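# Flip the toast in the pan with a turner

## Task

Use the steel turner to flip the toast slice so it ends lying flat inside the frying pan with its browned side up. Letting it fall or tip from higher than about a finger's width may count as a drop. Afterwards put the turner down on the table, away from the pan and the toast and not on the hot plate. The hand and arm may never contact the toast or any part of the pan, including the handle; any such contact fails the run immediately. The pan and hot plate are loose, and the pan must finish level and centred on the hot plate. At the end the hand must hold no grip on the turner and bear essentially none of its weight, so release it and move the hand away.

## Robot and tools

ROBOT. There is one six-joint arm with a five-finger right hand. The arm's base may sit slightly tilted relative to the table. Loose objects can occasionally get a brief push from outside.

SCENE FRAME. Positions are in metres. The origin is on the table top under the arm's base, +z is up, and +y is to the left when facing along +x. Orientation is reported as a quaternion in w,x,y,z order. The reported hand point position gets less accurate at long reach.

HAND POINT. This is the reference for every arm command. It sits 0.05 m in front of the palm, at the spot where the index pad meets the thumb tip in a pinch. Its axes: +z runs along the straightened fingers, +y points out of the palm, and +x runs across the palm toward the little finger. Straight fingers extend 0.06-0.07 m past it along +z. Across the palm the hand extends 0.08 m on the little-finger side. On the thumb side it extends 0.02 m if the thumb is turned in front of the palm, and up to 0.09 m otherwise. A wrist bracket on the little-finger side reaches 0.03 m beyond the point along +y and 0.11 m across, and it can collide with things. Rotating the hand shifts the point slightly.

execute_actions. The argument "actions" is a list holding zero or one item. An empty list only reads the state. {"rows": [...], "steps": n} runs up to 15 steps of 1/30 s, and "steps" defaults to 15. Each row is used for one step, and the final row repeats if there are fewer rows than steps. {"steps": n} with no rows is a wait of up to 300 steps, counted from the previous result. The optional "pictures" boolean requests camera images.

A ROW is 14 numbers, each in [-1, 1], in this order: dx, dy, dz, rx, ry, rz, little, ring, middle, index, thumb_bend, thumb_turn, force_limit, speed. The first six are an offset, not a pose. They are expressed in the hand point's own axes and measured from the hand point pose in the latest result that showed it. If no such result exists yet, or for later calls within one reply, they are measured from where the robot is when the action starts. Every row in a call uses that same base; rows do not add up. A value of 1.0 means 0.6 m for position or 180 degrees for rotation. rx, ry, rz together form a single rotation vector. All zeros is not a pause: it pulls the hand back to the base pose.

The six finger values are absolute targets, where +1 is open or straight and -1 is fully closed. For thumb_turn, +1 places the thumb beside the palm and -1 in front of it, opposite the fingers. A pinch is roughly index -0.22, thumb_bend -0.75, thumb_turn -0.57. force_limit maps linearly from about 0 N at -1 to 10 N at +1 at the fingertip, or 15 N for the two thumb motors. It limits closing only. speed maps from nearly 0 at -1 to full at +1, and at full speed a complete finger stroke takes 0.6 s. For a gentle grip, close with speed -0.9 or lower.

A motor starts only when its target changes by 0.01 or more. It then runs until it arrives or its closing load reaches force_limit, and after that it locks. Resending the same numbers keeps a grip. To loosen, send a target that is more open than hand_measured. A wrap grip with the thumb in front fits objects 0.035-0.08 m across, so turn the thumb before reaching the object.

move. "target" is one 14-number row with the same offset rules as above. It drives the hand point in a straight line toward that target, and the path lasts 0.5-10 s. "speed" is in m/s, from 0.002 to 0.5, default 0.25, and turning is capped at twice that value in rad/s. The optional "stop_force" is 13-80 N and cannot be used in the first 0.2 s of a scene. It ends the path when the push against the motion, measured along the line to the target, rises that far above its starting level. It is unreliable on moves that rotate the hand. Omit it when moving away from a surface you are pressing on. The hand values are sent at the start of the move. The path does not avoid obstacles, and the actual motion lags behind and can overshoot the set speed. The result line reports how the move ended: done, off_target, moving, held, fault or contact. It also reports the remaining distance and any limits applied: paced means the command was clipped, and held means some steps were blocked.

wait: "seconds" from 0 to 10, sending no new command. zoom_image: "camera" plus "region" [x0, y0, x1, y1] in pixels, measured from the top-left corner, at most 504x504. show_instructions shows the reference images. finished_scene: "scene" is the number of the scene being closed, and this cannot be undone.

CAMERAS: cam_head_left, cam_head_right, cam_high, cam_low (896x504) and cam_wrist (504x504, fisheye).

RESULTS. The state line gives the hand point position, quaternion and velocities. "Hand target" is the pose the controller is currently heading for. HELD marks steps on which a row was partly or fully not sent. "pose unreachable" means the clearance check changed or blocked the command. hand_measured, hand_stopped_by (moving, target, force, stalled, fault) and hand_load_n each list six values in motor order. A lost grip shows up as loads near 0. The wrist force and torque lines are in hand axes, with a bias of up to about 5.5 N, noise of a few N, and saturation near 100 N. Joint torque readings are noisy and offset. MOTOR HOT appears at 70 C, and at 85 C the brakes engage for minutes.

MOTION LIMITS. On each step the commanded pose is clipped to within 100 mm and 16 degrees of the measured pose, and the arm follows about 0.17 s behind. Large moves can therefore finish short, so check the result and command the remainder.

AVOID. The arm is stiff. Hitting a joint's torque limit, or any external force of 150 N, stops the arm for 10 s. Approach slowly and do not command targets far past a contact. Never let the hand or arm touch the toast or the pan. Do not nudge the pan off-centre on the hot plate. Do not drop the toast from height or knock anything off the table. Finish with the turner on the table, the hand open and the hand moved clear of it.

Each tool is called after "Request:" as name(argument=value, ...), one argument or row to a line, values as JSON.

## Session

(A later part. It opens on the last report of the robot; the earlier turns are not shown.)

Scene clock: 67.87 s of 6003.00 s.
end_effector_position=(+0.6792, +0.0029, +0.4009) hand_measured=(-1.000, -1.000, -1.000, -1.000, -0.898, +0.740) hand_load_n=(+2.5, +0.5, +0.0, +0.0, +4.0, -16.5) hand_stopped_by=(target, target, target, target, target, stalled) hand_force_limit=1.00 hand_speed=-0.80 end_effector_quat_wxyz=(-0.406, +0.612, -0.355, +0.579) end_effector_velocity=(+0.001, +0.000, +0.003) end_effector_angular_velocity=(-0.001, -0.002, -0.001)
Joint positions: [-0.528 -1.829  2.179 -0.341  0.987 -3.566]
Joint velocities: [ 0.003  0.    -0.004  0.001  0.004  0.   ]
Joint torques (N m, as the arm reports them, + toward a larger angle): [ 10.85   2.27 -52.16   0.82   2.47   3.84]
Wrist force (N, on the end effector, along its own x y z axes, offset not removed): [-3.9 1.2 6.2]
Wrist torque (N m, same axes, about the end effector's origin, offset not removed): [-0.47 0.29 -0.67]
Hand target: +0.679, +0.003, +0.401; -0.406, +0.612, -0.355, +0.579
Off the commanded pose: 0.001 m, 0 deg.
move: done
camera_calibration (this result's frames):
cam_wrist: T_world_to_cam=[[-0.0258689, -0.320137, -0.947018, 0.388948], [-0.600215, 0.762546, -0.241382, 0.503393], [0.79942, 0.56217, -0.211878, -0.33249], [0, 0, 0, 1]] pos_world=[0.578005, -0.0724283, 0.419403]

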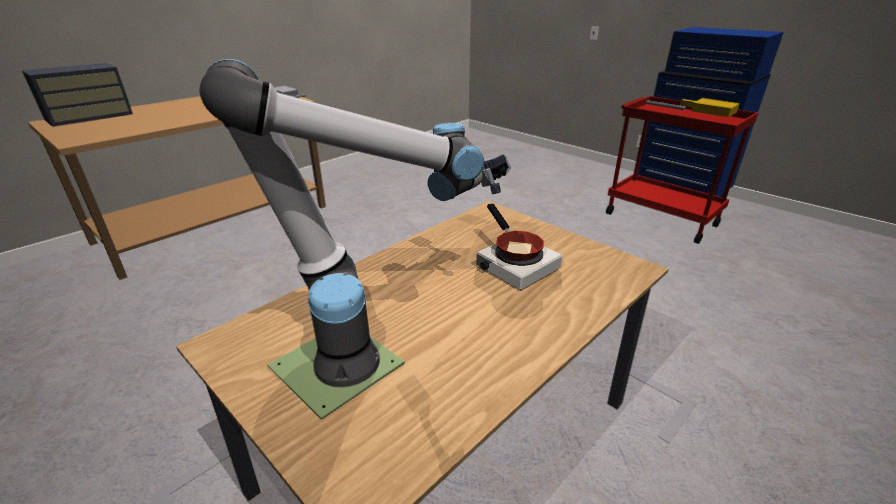

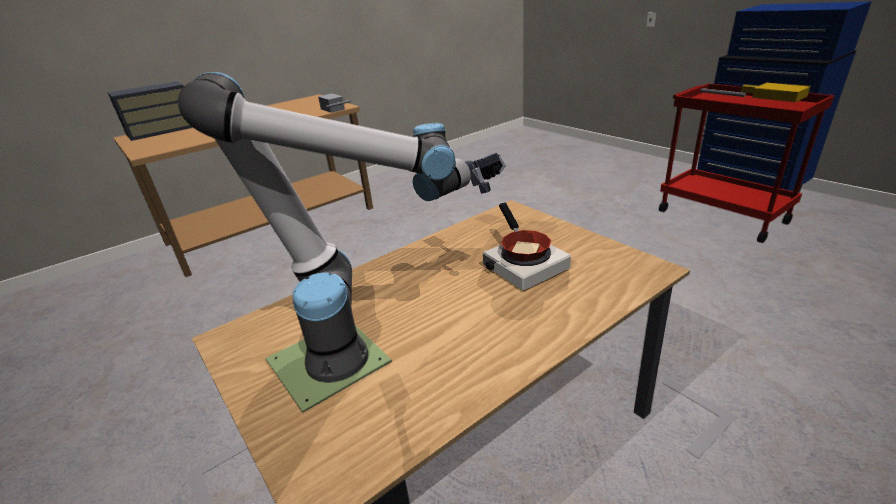

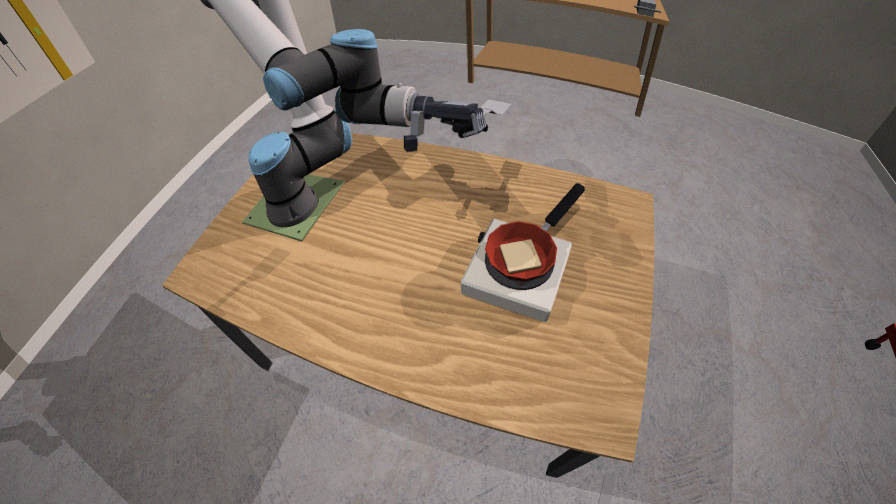

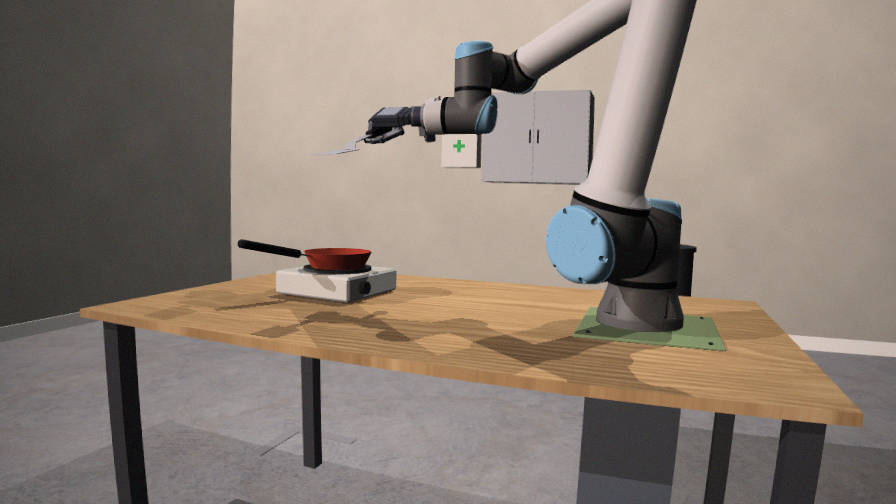

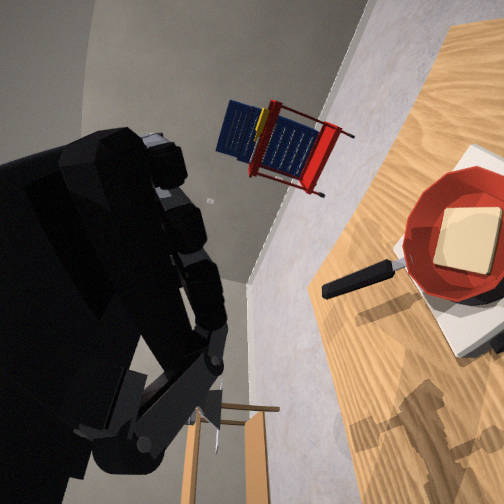

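Request:
move(
  target=[0.021,-0.045,0.2,0,0,-0.361,-1,-1,-1,-1,-0.9,1,1,-0.8],
  speed=0.4,
)

Request:
move(
  target=[-0.05,0.072,0.005,0.122,0,0,-1,-1,-1,-1,-0.9,1,1,-0.8],
)

Request:
zoom_image(
  camera="cam_low",
  region=[230,120,430,310],
)

Scene clock: 74.40 s of 6003.00 s.
end_effector_position=(+0.7986, +0.0132, +0.4305) hand_measured=(-1.000, -1.000, -1.000, -1.000, -0.898, +0.740) hand_load_n=(+3.0, +0.5, +0.0, +0.0, +4.0, -16.0) hand_stopped_by=(target, target, target, target, target, stalled) hand_force_limit=1.00 hand_speed=-0.80 end_effector_quat_wxyz=(-0.032, +0.707, +0.029, +0.706) end_effector_velocity=(+0.001, -0.000, +0.000) end_effector_angular_velocity=(-0.014, +0.000, -0.001)
Joint positions: [-0.279 -1.608  2.007 -0.392  1.235 -4.697]
Joint velocities: [ 0.002  0.003 -0.002  0.001  0.002 -0.014]
Joint torques (N m, as the arm reports them, + toward a larger angle): [ 14.6  -18.13 -51.43   0.23   2.22  -3.8 ]
Wrist force (N, on the end effector, along its own x y z axes, offset not removed): [-0.4 1.4 1.0]
Wrist torque (N m, same axes, about the end effector's origin, offset not removed): [0.17 -0.23 -0.08]
Hand target: +0.799, +0.013, +0.431; -0.032, +0.707, +0.029, +0.706
Off the commanded pose: 0.000 m, 0 deg.
After step 90, 1.47 s passed at rest.
move: done
camera_calibration (this result's frames):
cam_wrist: T_world_to_cam=[[0.0328291, -0.992868, -0.114614, 0.0270082], [-0.541874, 0.0786774, -0.836769, 0.79317], [0.839819, 0.0895767, -0.535426, -0.314135], [0, 0, 0, 1]] pos_world=[0.692728, -0.00744982, 0.4986]

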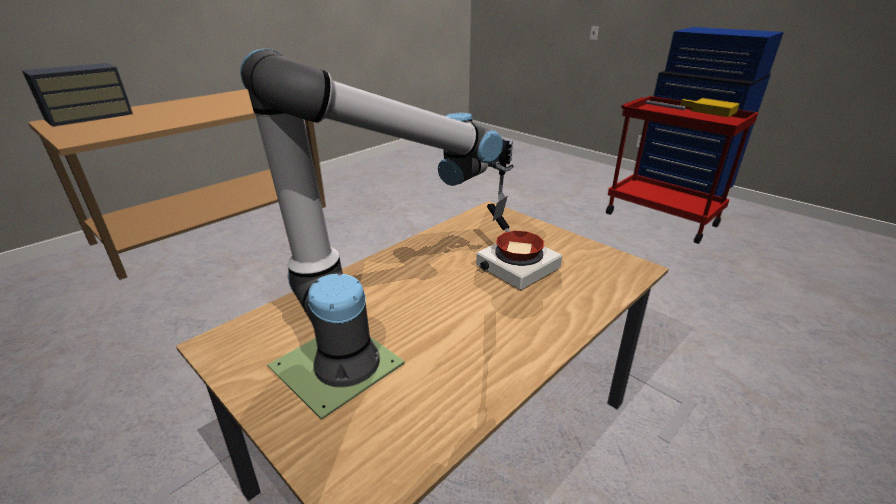

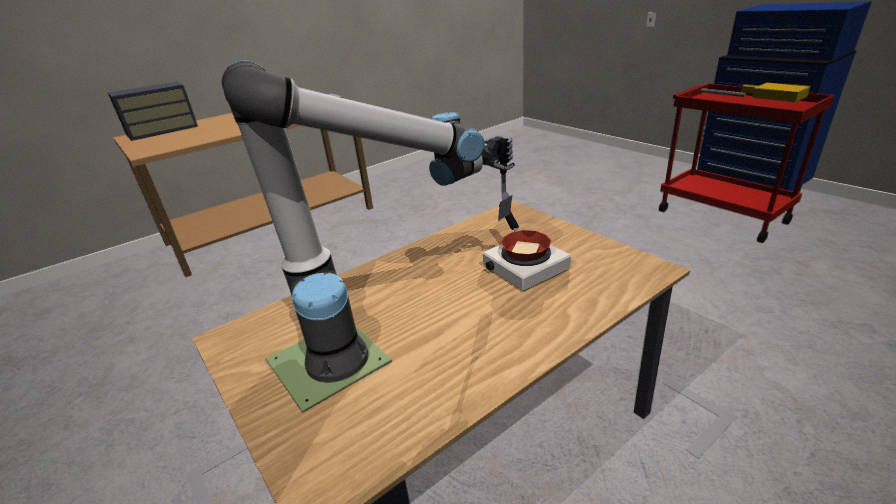

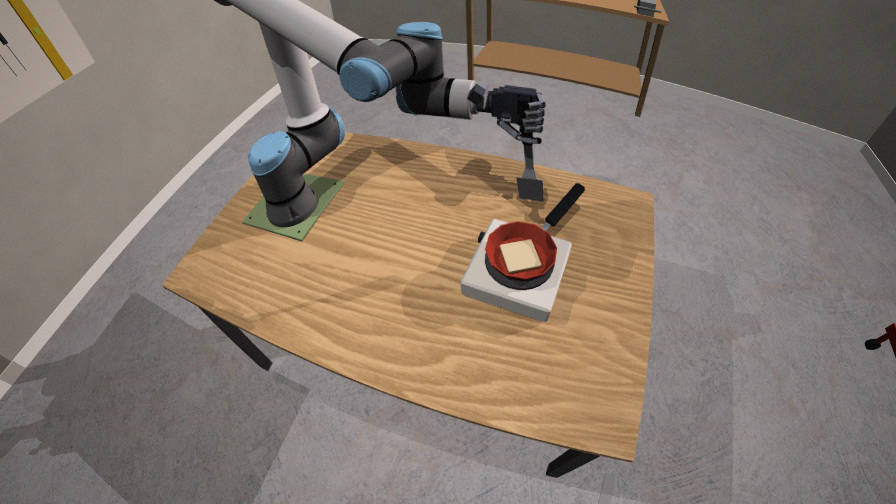

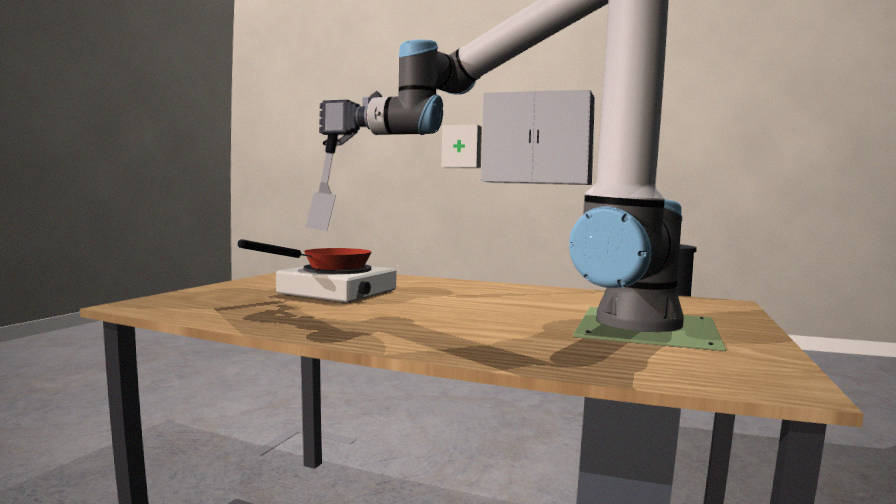

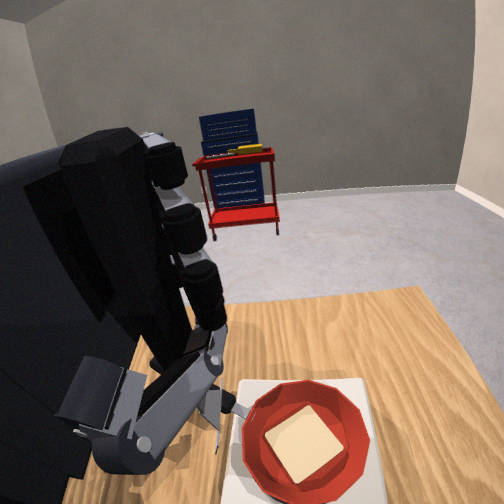

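Scene clock: 75.73 s of 6003.00 s.
end_effector_position=(+0.8053, -0.0293, +0.4006) hand_measured=(-1.000, -1.000, -1.000, -1.000, -0.898, +0.740) hand_load_n=(+3.0, +0.5, +0.0, +0.0, +4.0, -16.0) hand_stopped_by=(target, target, target, target, target, stalled) hand_force_limit=1.00 hand_speed=-0.80 end_effector_quat_wxyz=(-0.166, +0.688, +0.162, +0.688) end_effector_velocity=(+0.001, -0.001, +0.000) end_effector_angular_velocity=(-0.001, -0.003, +0.013)
Joint positions: [-0.535 -1.551  2.013 -0.463  0.598 -4.692]
Joint velocities: [-0.006  0.004 -0.003 -0.006 -0.018  0.002]
Joint torques (N m, as the arm reports them, + toward a larger angle): [-12.63 -18.94 -50.55  -4.29  -2.29   2.84]
Wrist force (N, on the end effector, along its own x y z axes, offset not removed): [-3.7 2.3 4.7]
Wrist torque (N m, same axes, about the end effector's origin, offset not removed): [-0.05 0.09 -0.44]
Hand target: +0.805, -0.029, +0.400; -0.166, +0.688, +0.162, +0.688
Off the commanded pose: 0.000 m, 0 deg.
move: done
camera_calibration (this result's frames):
cam_wrist: T_world_to_cam=[[0.4005, -0.909058, -0.114951, -0.312332], [-0.530746, -0.127884, -0.837827, 0.760457], [0.746933, 0.39656, -0.533696, -0.248872], [0, 0, 0, 1]] pos_world=[0.714589, -0.0879846, 0.468407]

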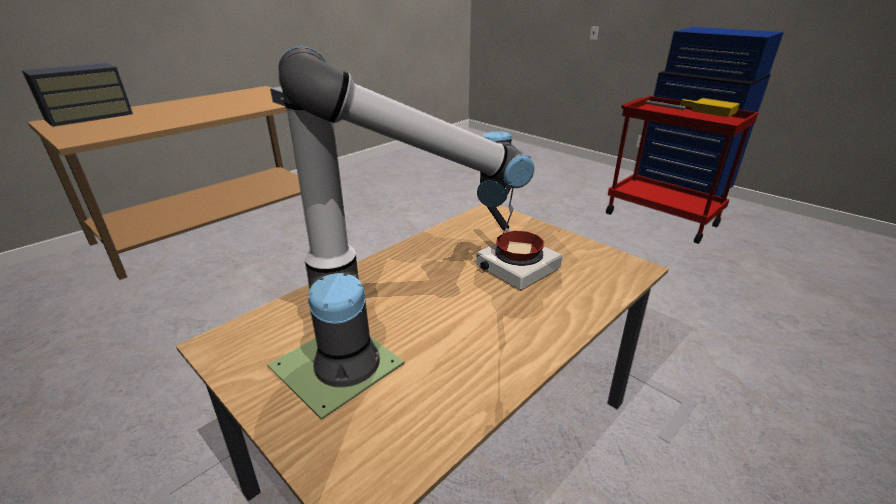

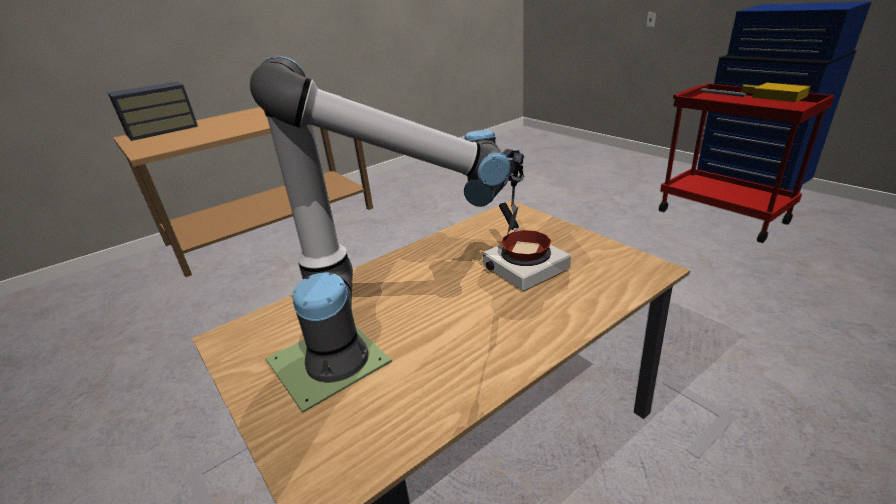

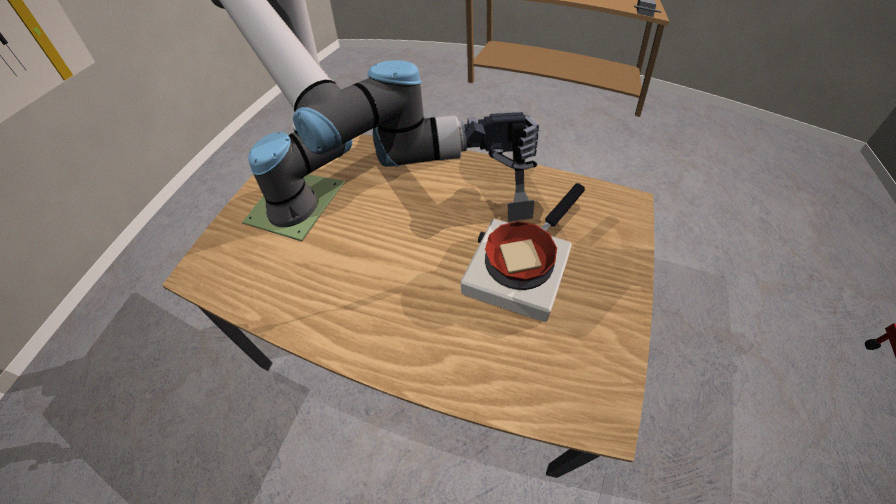

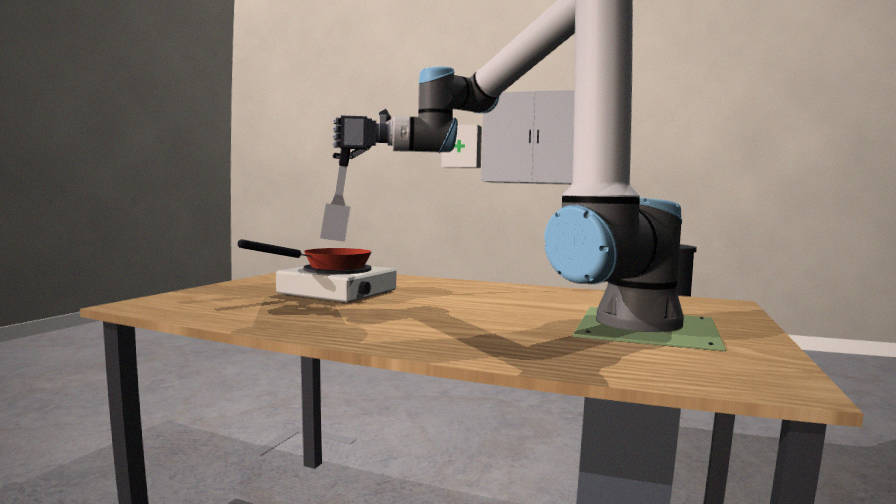

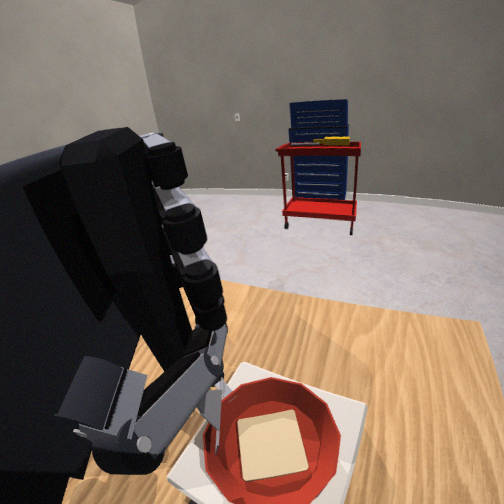

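Region (230, 120, 430, 310) of cam_low's 896x504 image, scaled by 2.520, with more detail than that image has; it fills the top 479 rows of this view, and the rest is white.

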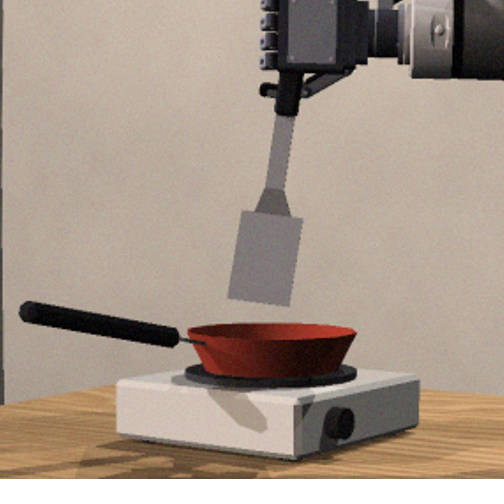

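Request:
move(
  target=[0,0,0.025,0,-0.039,0,-1,-1,-1,-1,-0.9,1,1,-0.8],
)

Request:
move(
  target=[-0.055,-0.3,0.007,-0.025,0,-0.21,-1,-1,-1,-1,-0.9,1,1,-0.8],
  speed=0.2,
)

Request:
zoom_image(
  camera="cam_wrist",
  region=[150,344,350,504],
)

Scene clock: 83.17 s of 6003.00 s.
end_effector_position=(+0.8185, -0.0226, +0.4006) hand_measured=(-1.000, -1.000, -1.000, -1.000, -0.898, +0.740) hand_load_n=(+3.0, +0.5, +0.0, +0.0, +4.0, -16.0) hand_stopped_by=(target, target, target, target, target, stalled) hand_force_limit=1.00 hand_speed=-0.80 end_effector_quat_wxyz=(-0.156, +0.728, +0.172, +0.645) end_effector_velocity=(+0.001, +0.001, -0.000) end_effector_angular_velocity=(-0.006, +0.015, +0.001)
Joint positions: [-0.505 -1.506  1.909 -0.2    0.636 -4.857]
Joint velocities: [ 0.003  0.005 -0.012  0.033  0.004 -0.019]
Joint torques (N m, as the arm reports them, + toward a larger angle): [ 15.24 -25.69 -50.92   1.66   1.8   -4.23]
Wrist force (N, on the end effector, along its own x y z axes, offset not removed): [-3.5 0.3 2.0]
Wrist torque (N m, same axes, about the end effector's origin, offset not removed): [-0.12 0.30 -0.47]
Hand target: +0.819, -0.023, +0.401; -0.155, +0.729, +0.172, +0.644
Off the commanded pose: 0.000 m, 0 deg.
After step 90, 3.53 s passed at rest.
move: done
camera_calibration (this result's frames):
cam_wrist: T_world_to_cam=[[0.389062, -0.914886, -0.107767, -0.305171], [-0.617325, -0.172098, -0.767654, 0.810096], [0.683769, 0.365192, -0.631739, -0.171161], [0, 0, 0, 1]] pos_world=[0.735858, -0.0772742, 0.480857]

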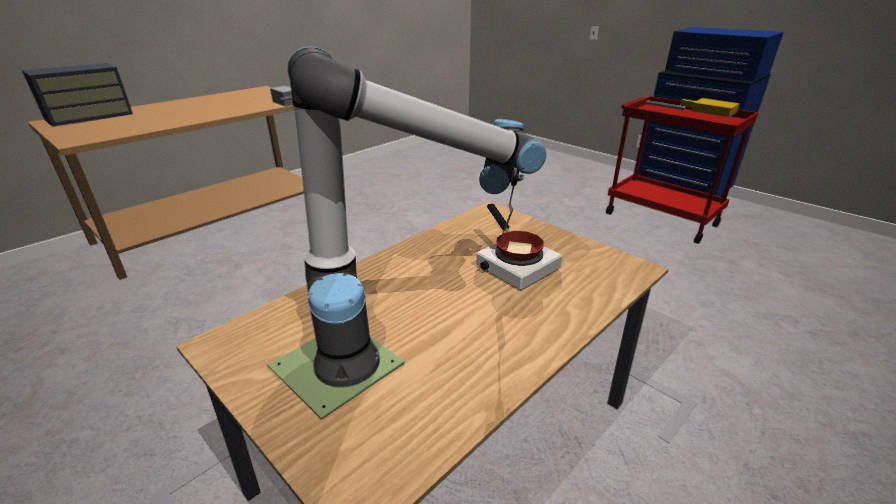

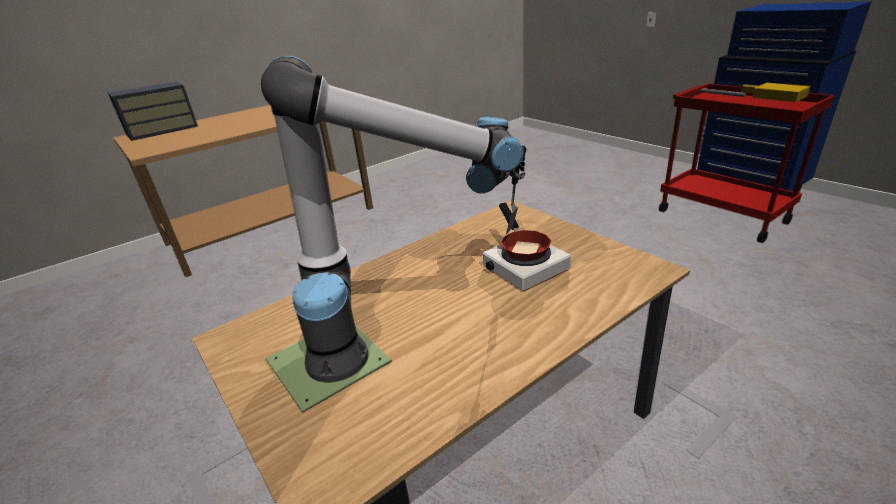

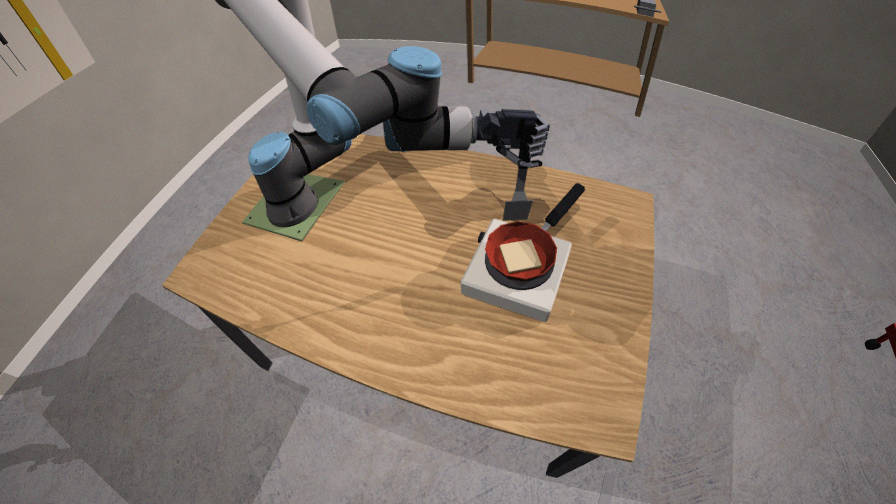

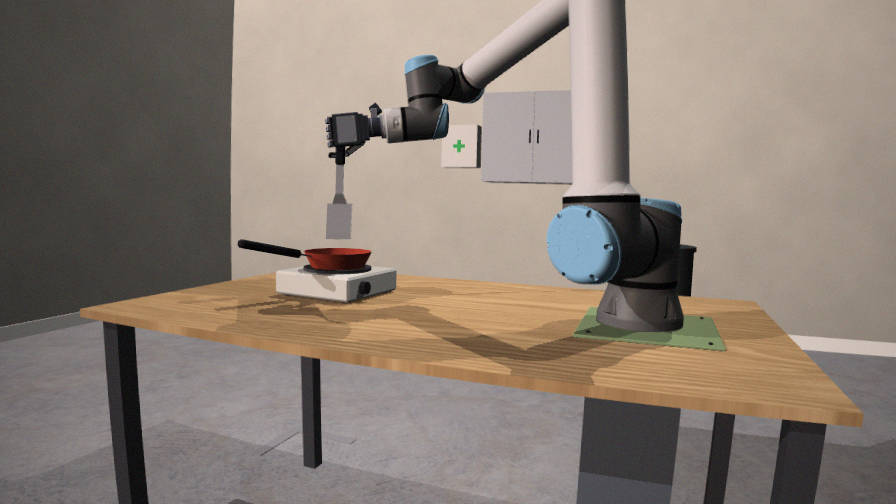

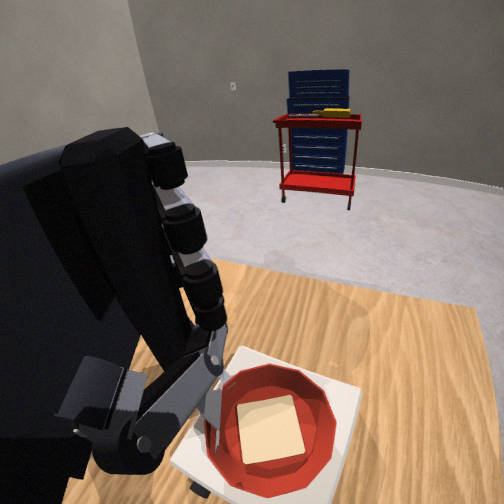

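Scene clock: 85.37 s of 6003.00 s.
end_effector_position=(+0.7375, +0.1379, +0.3680) hand_measured=(-1.000, -1.000, -1.000, -1.000, -0.898, +0.740) hand_load_n=(+3.5, +0.5, +0.0, +0.0, +4.0, -16.0) hand_stopped_by=(target, target, target, target, target, stalled) hand_force_limit=1.00 hand_speed=-0.80 end_effector_quat_wxyz=(+0.089, +0.639, +0.373, +0.667) end_effector_velocity=(-0.001, +0.003, +0.000) end_effector_angular_velocity=(-0.010, -0.007, +0.000)
Joint positions: [-0.21  -1.615  2.174 -0.443  0.997 -5.423]
Joint velocities: [ 0.006 -0.     0.003 -0.006  0.007 -0.01 ]
Joint torques (N m, as the arm reports them, + toward a larger angle): [ 14.53 -51.38 -23.44  -4.76   2.28  -4.46]
Wrist force (N, on the end effector, along its own x y z axes, offset not removed): [-2.3 -0.5 2.8]
Wrist torque (N m, same axes, about the end effector's origin, offset not removed): [-0.06 -0.06 -0.11]
Hand target: +0.737, +0.138, +0.368; +0.090, +0.639, +0.373, +0.667
Off the commanded pose: 0.000 m, 0 deg.
move: done
camera_calibration (this result's frames):
cam_wrist: T_world_to_cam=[[0.325019, -0.785866, 0.526096, -0.334151], [-0.392107, -0.618211, -0.681224, 0.626335], [0.86059, 0.0151246, -0.509074, -0.322206], [0, 0, 0, 1]] pos_world=[0.631483, 0.129482, 0.438444]

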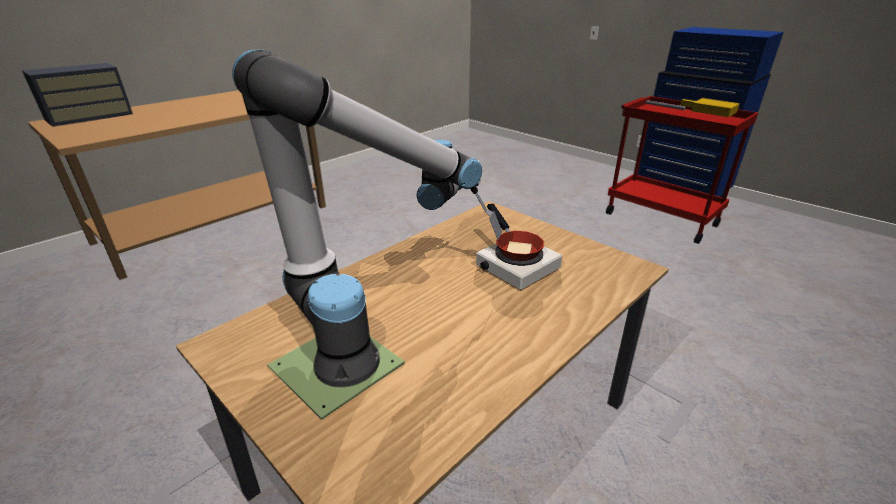

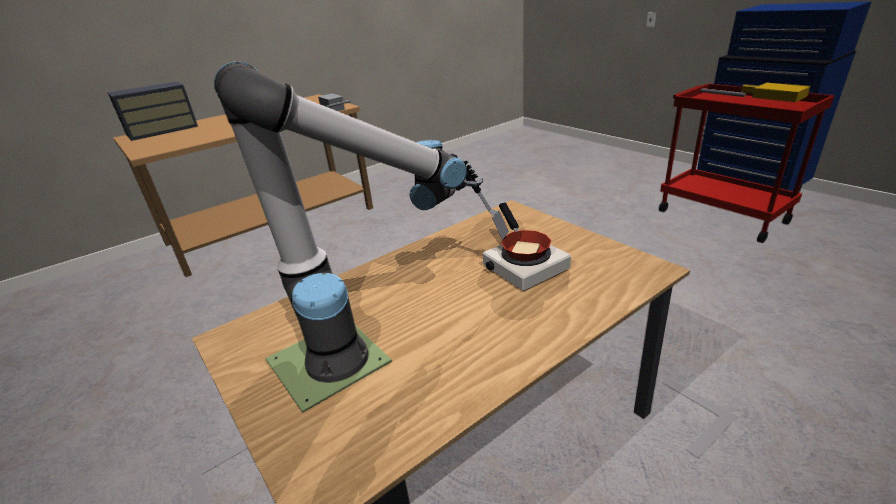

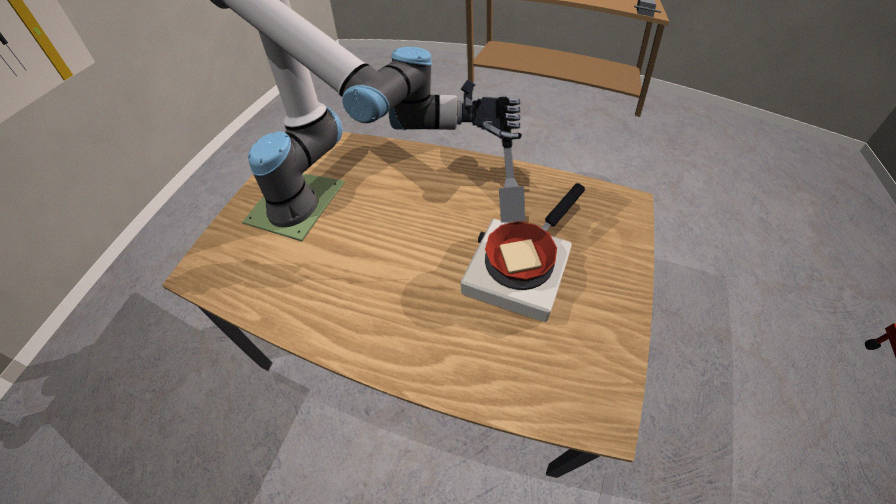

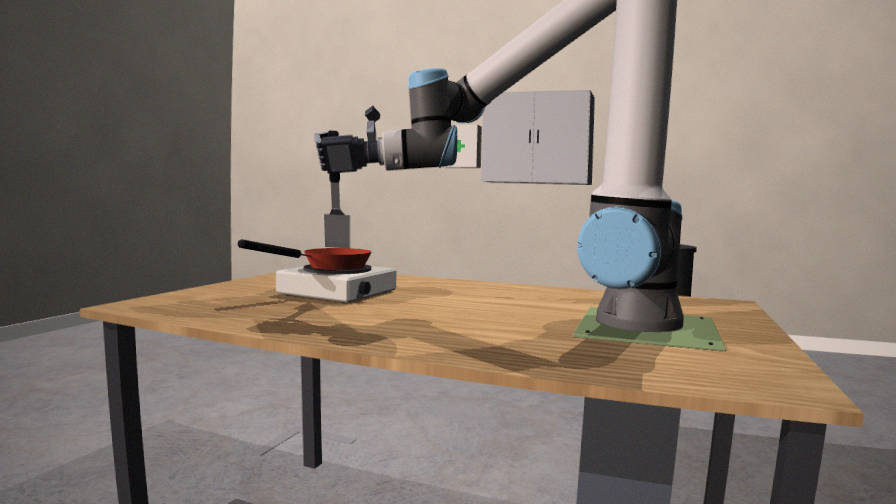

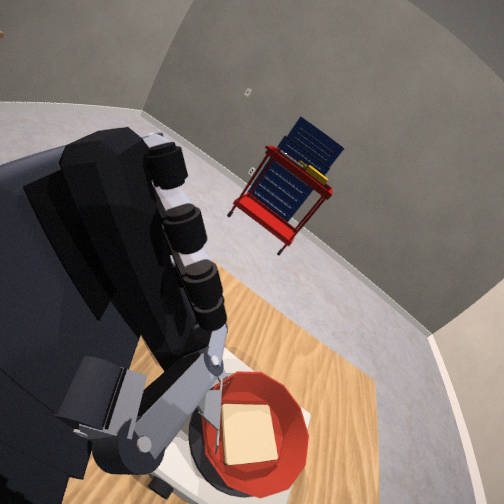

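Region (150, 344, 350, 504) of cam_wrist's 504x504 image, scaled by 2.520, with more detail than that image has; it fills the top 403 rows of this view, and the rest is white.

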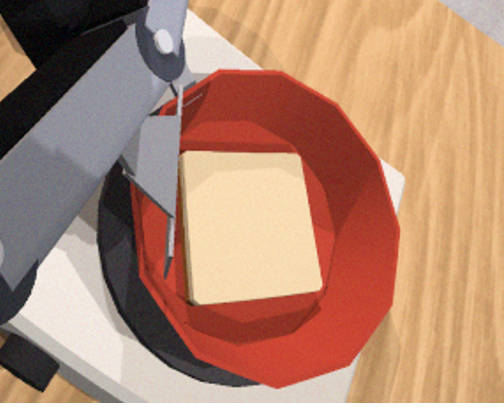

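Request:
execute_actions(
  actions=[],
)

Scene clock: 95.57 s of 6003.00 s.
end_effector_position=(+0.7374, +0.1382, +0.3680) hand_measured=(-1.000, -1.000, -1.000, -1.000, -0.898, +0.740) hand_load_n=(+3.5, +0.5, +0.0, +0.0, +4.0, -16.0) hand_stopped_by=(target, target, target, target, target, stalled) hand_force_limit=1.00 hand_speed=-0.80 end_effector_quat_wxyz=(+0.090, +0.639, +0.373, +0.667) end_effector_velocity=(-0.000, +0.001, +0.000) end_effector_angular_velocity=(-0.000, +0.001, +0.002)
Joint positions: [-0.209 -1.615  2.174 -0.444  0.998 -5.424]
Joint velocities: [ 0.    -0.001  0.     0.001 -0.002 -0.001]
Joint torques (N m, as the arm reports them, + toward a larger angle): [ 12.85 -33.6  -23.02  -4.62   2.13  -4.41]
Wrist force (N, on the end effector, along its own x y z axes, offset not removed): [1.3 2.9 3.5]
Wrist torque (N m, same axes, about the end effector's origin, offset not removed): [0.33 -0.54 0.12]
Hand target: +0.737, +0.138, +0.368; +0.090, +0.639, +0.373, +0.667
Off the commanded pose: 0.000 m, 0 deg.
Steps of this call (steps 1 to 90: nothing new was sent; then 7.20 s passed at rest). Readings (end_effector_position | what the end effector reports):
1: (+0.7375, +0.1380, +0.3680) | hand_measured=(-1.000, -1.000, -1.000, -1.000, -0.898, +0.740) hand_load_n=(+3.5, +0.5, +0.0, +0.0, +4.0, -16.0) hand_stopped_by=(target, target, target, target, target, stalled) hand_force_limit=1.00 hand_speed=-0.80
2: (+0.7374, +0.1380, +0.3680) | hand_measured=(-1.000, -1.000, -1.000, -1.000, -0.898, +0.740) hand_load_n=(+3.5, +0.5, +0.0, +0.0, +4.0, -16.0) hand_stopped_by=(target, target, target, target, target, stalled) hand_force_limit=1.00 hand_speed=-0.80
4: (+0.7374, +0.1381, +0.3680) | hand_measured=(-1.000, -1.000, -1.000, -1.000, -0.898, +0.740) hand_load_n=(+3.5, +0.5, +0.0, +0.0, +4.0, -16.0) hand_stopped_by=(target, target, target, target, target, stalled) hand_force_limit=1.00 hand_speed=-0.80
8: (+0.7374, +0.1382, +0.3680) | hand_measured=(-1.000, -1.000, -1.000, -1.000, -0.898, +0.740) hand_load_n=(+3.5, +0.5, +0.0, +0.0, +4.0, -16.0) hand_stopped_by=(target, target, target, target, target, stalled) hand_force_limit=1.00 hand_speed=-0.80
90: the state above
camera_calibration (this result's frames):
cam_wrist: T_world_to_cam=[[0.324587, -0.785323, 0.527172, -0.334003], [-0.391797, -0.618918, -0.680761, 0.626125], [0.860894, 0.0144217, -0.50858, -0.322438], [0, 0, 0, 1]] pos_world=[0.631312, 0.12987, 0.438333]

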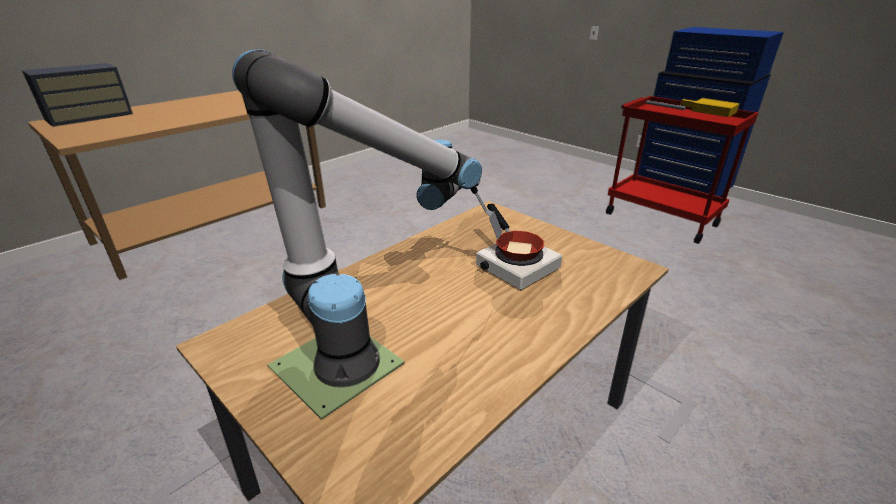

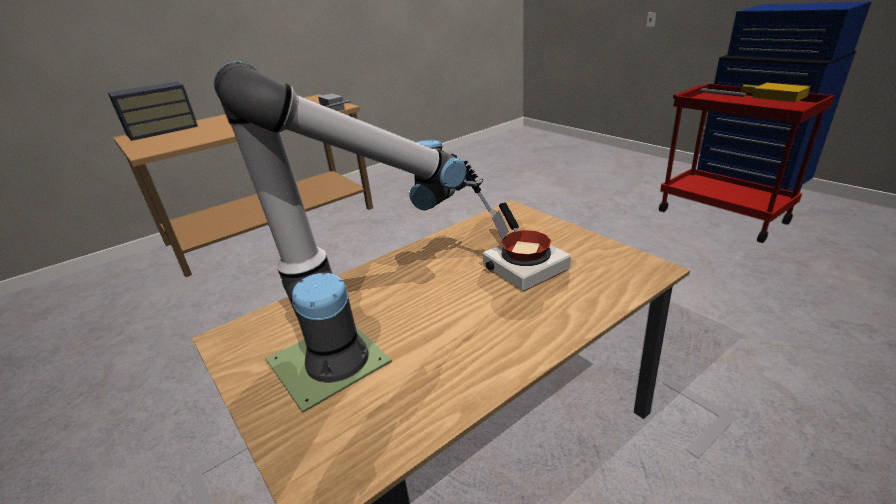

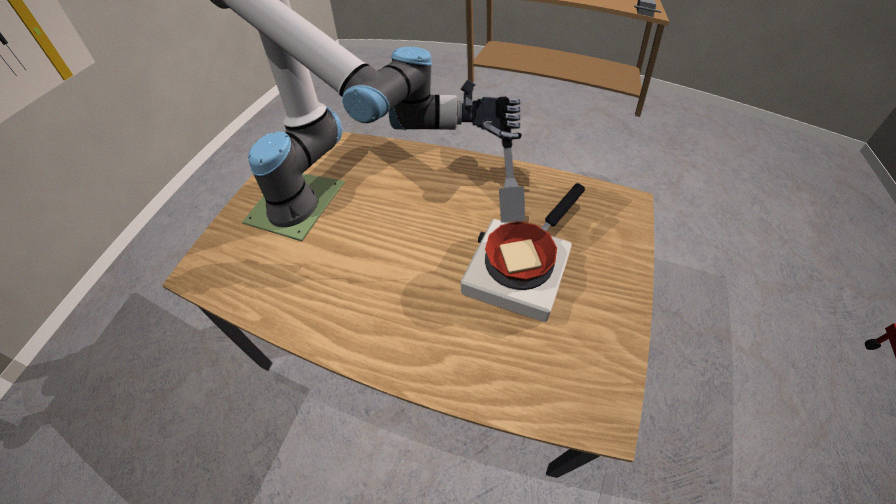

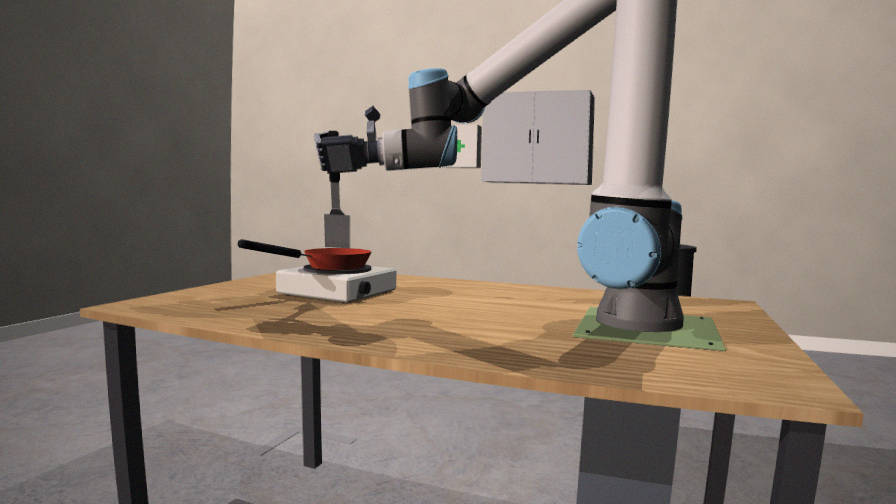

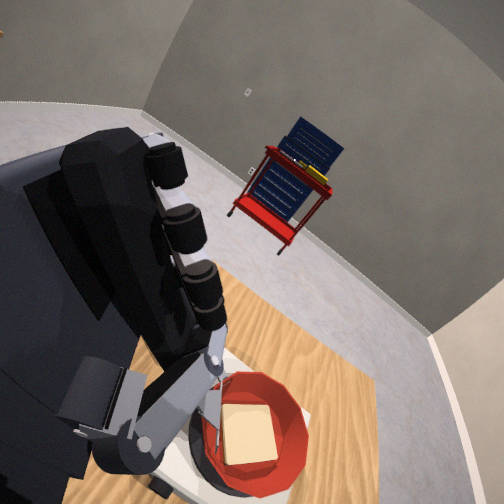

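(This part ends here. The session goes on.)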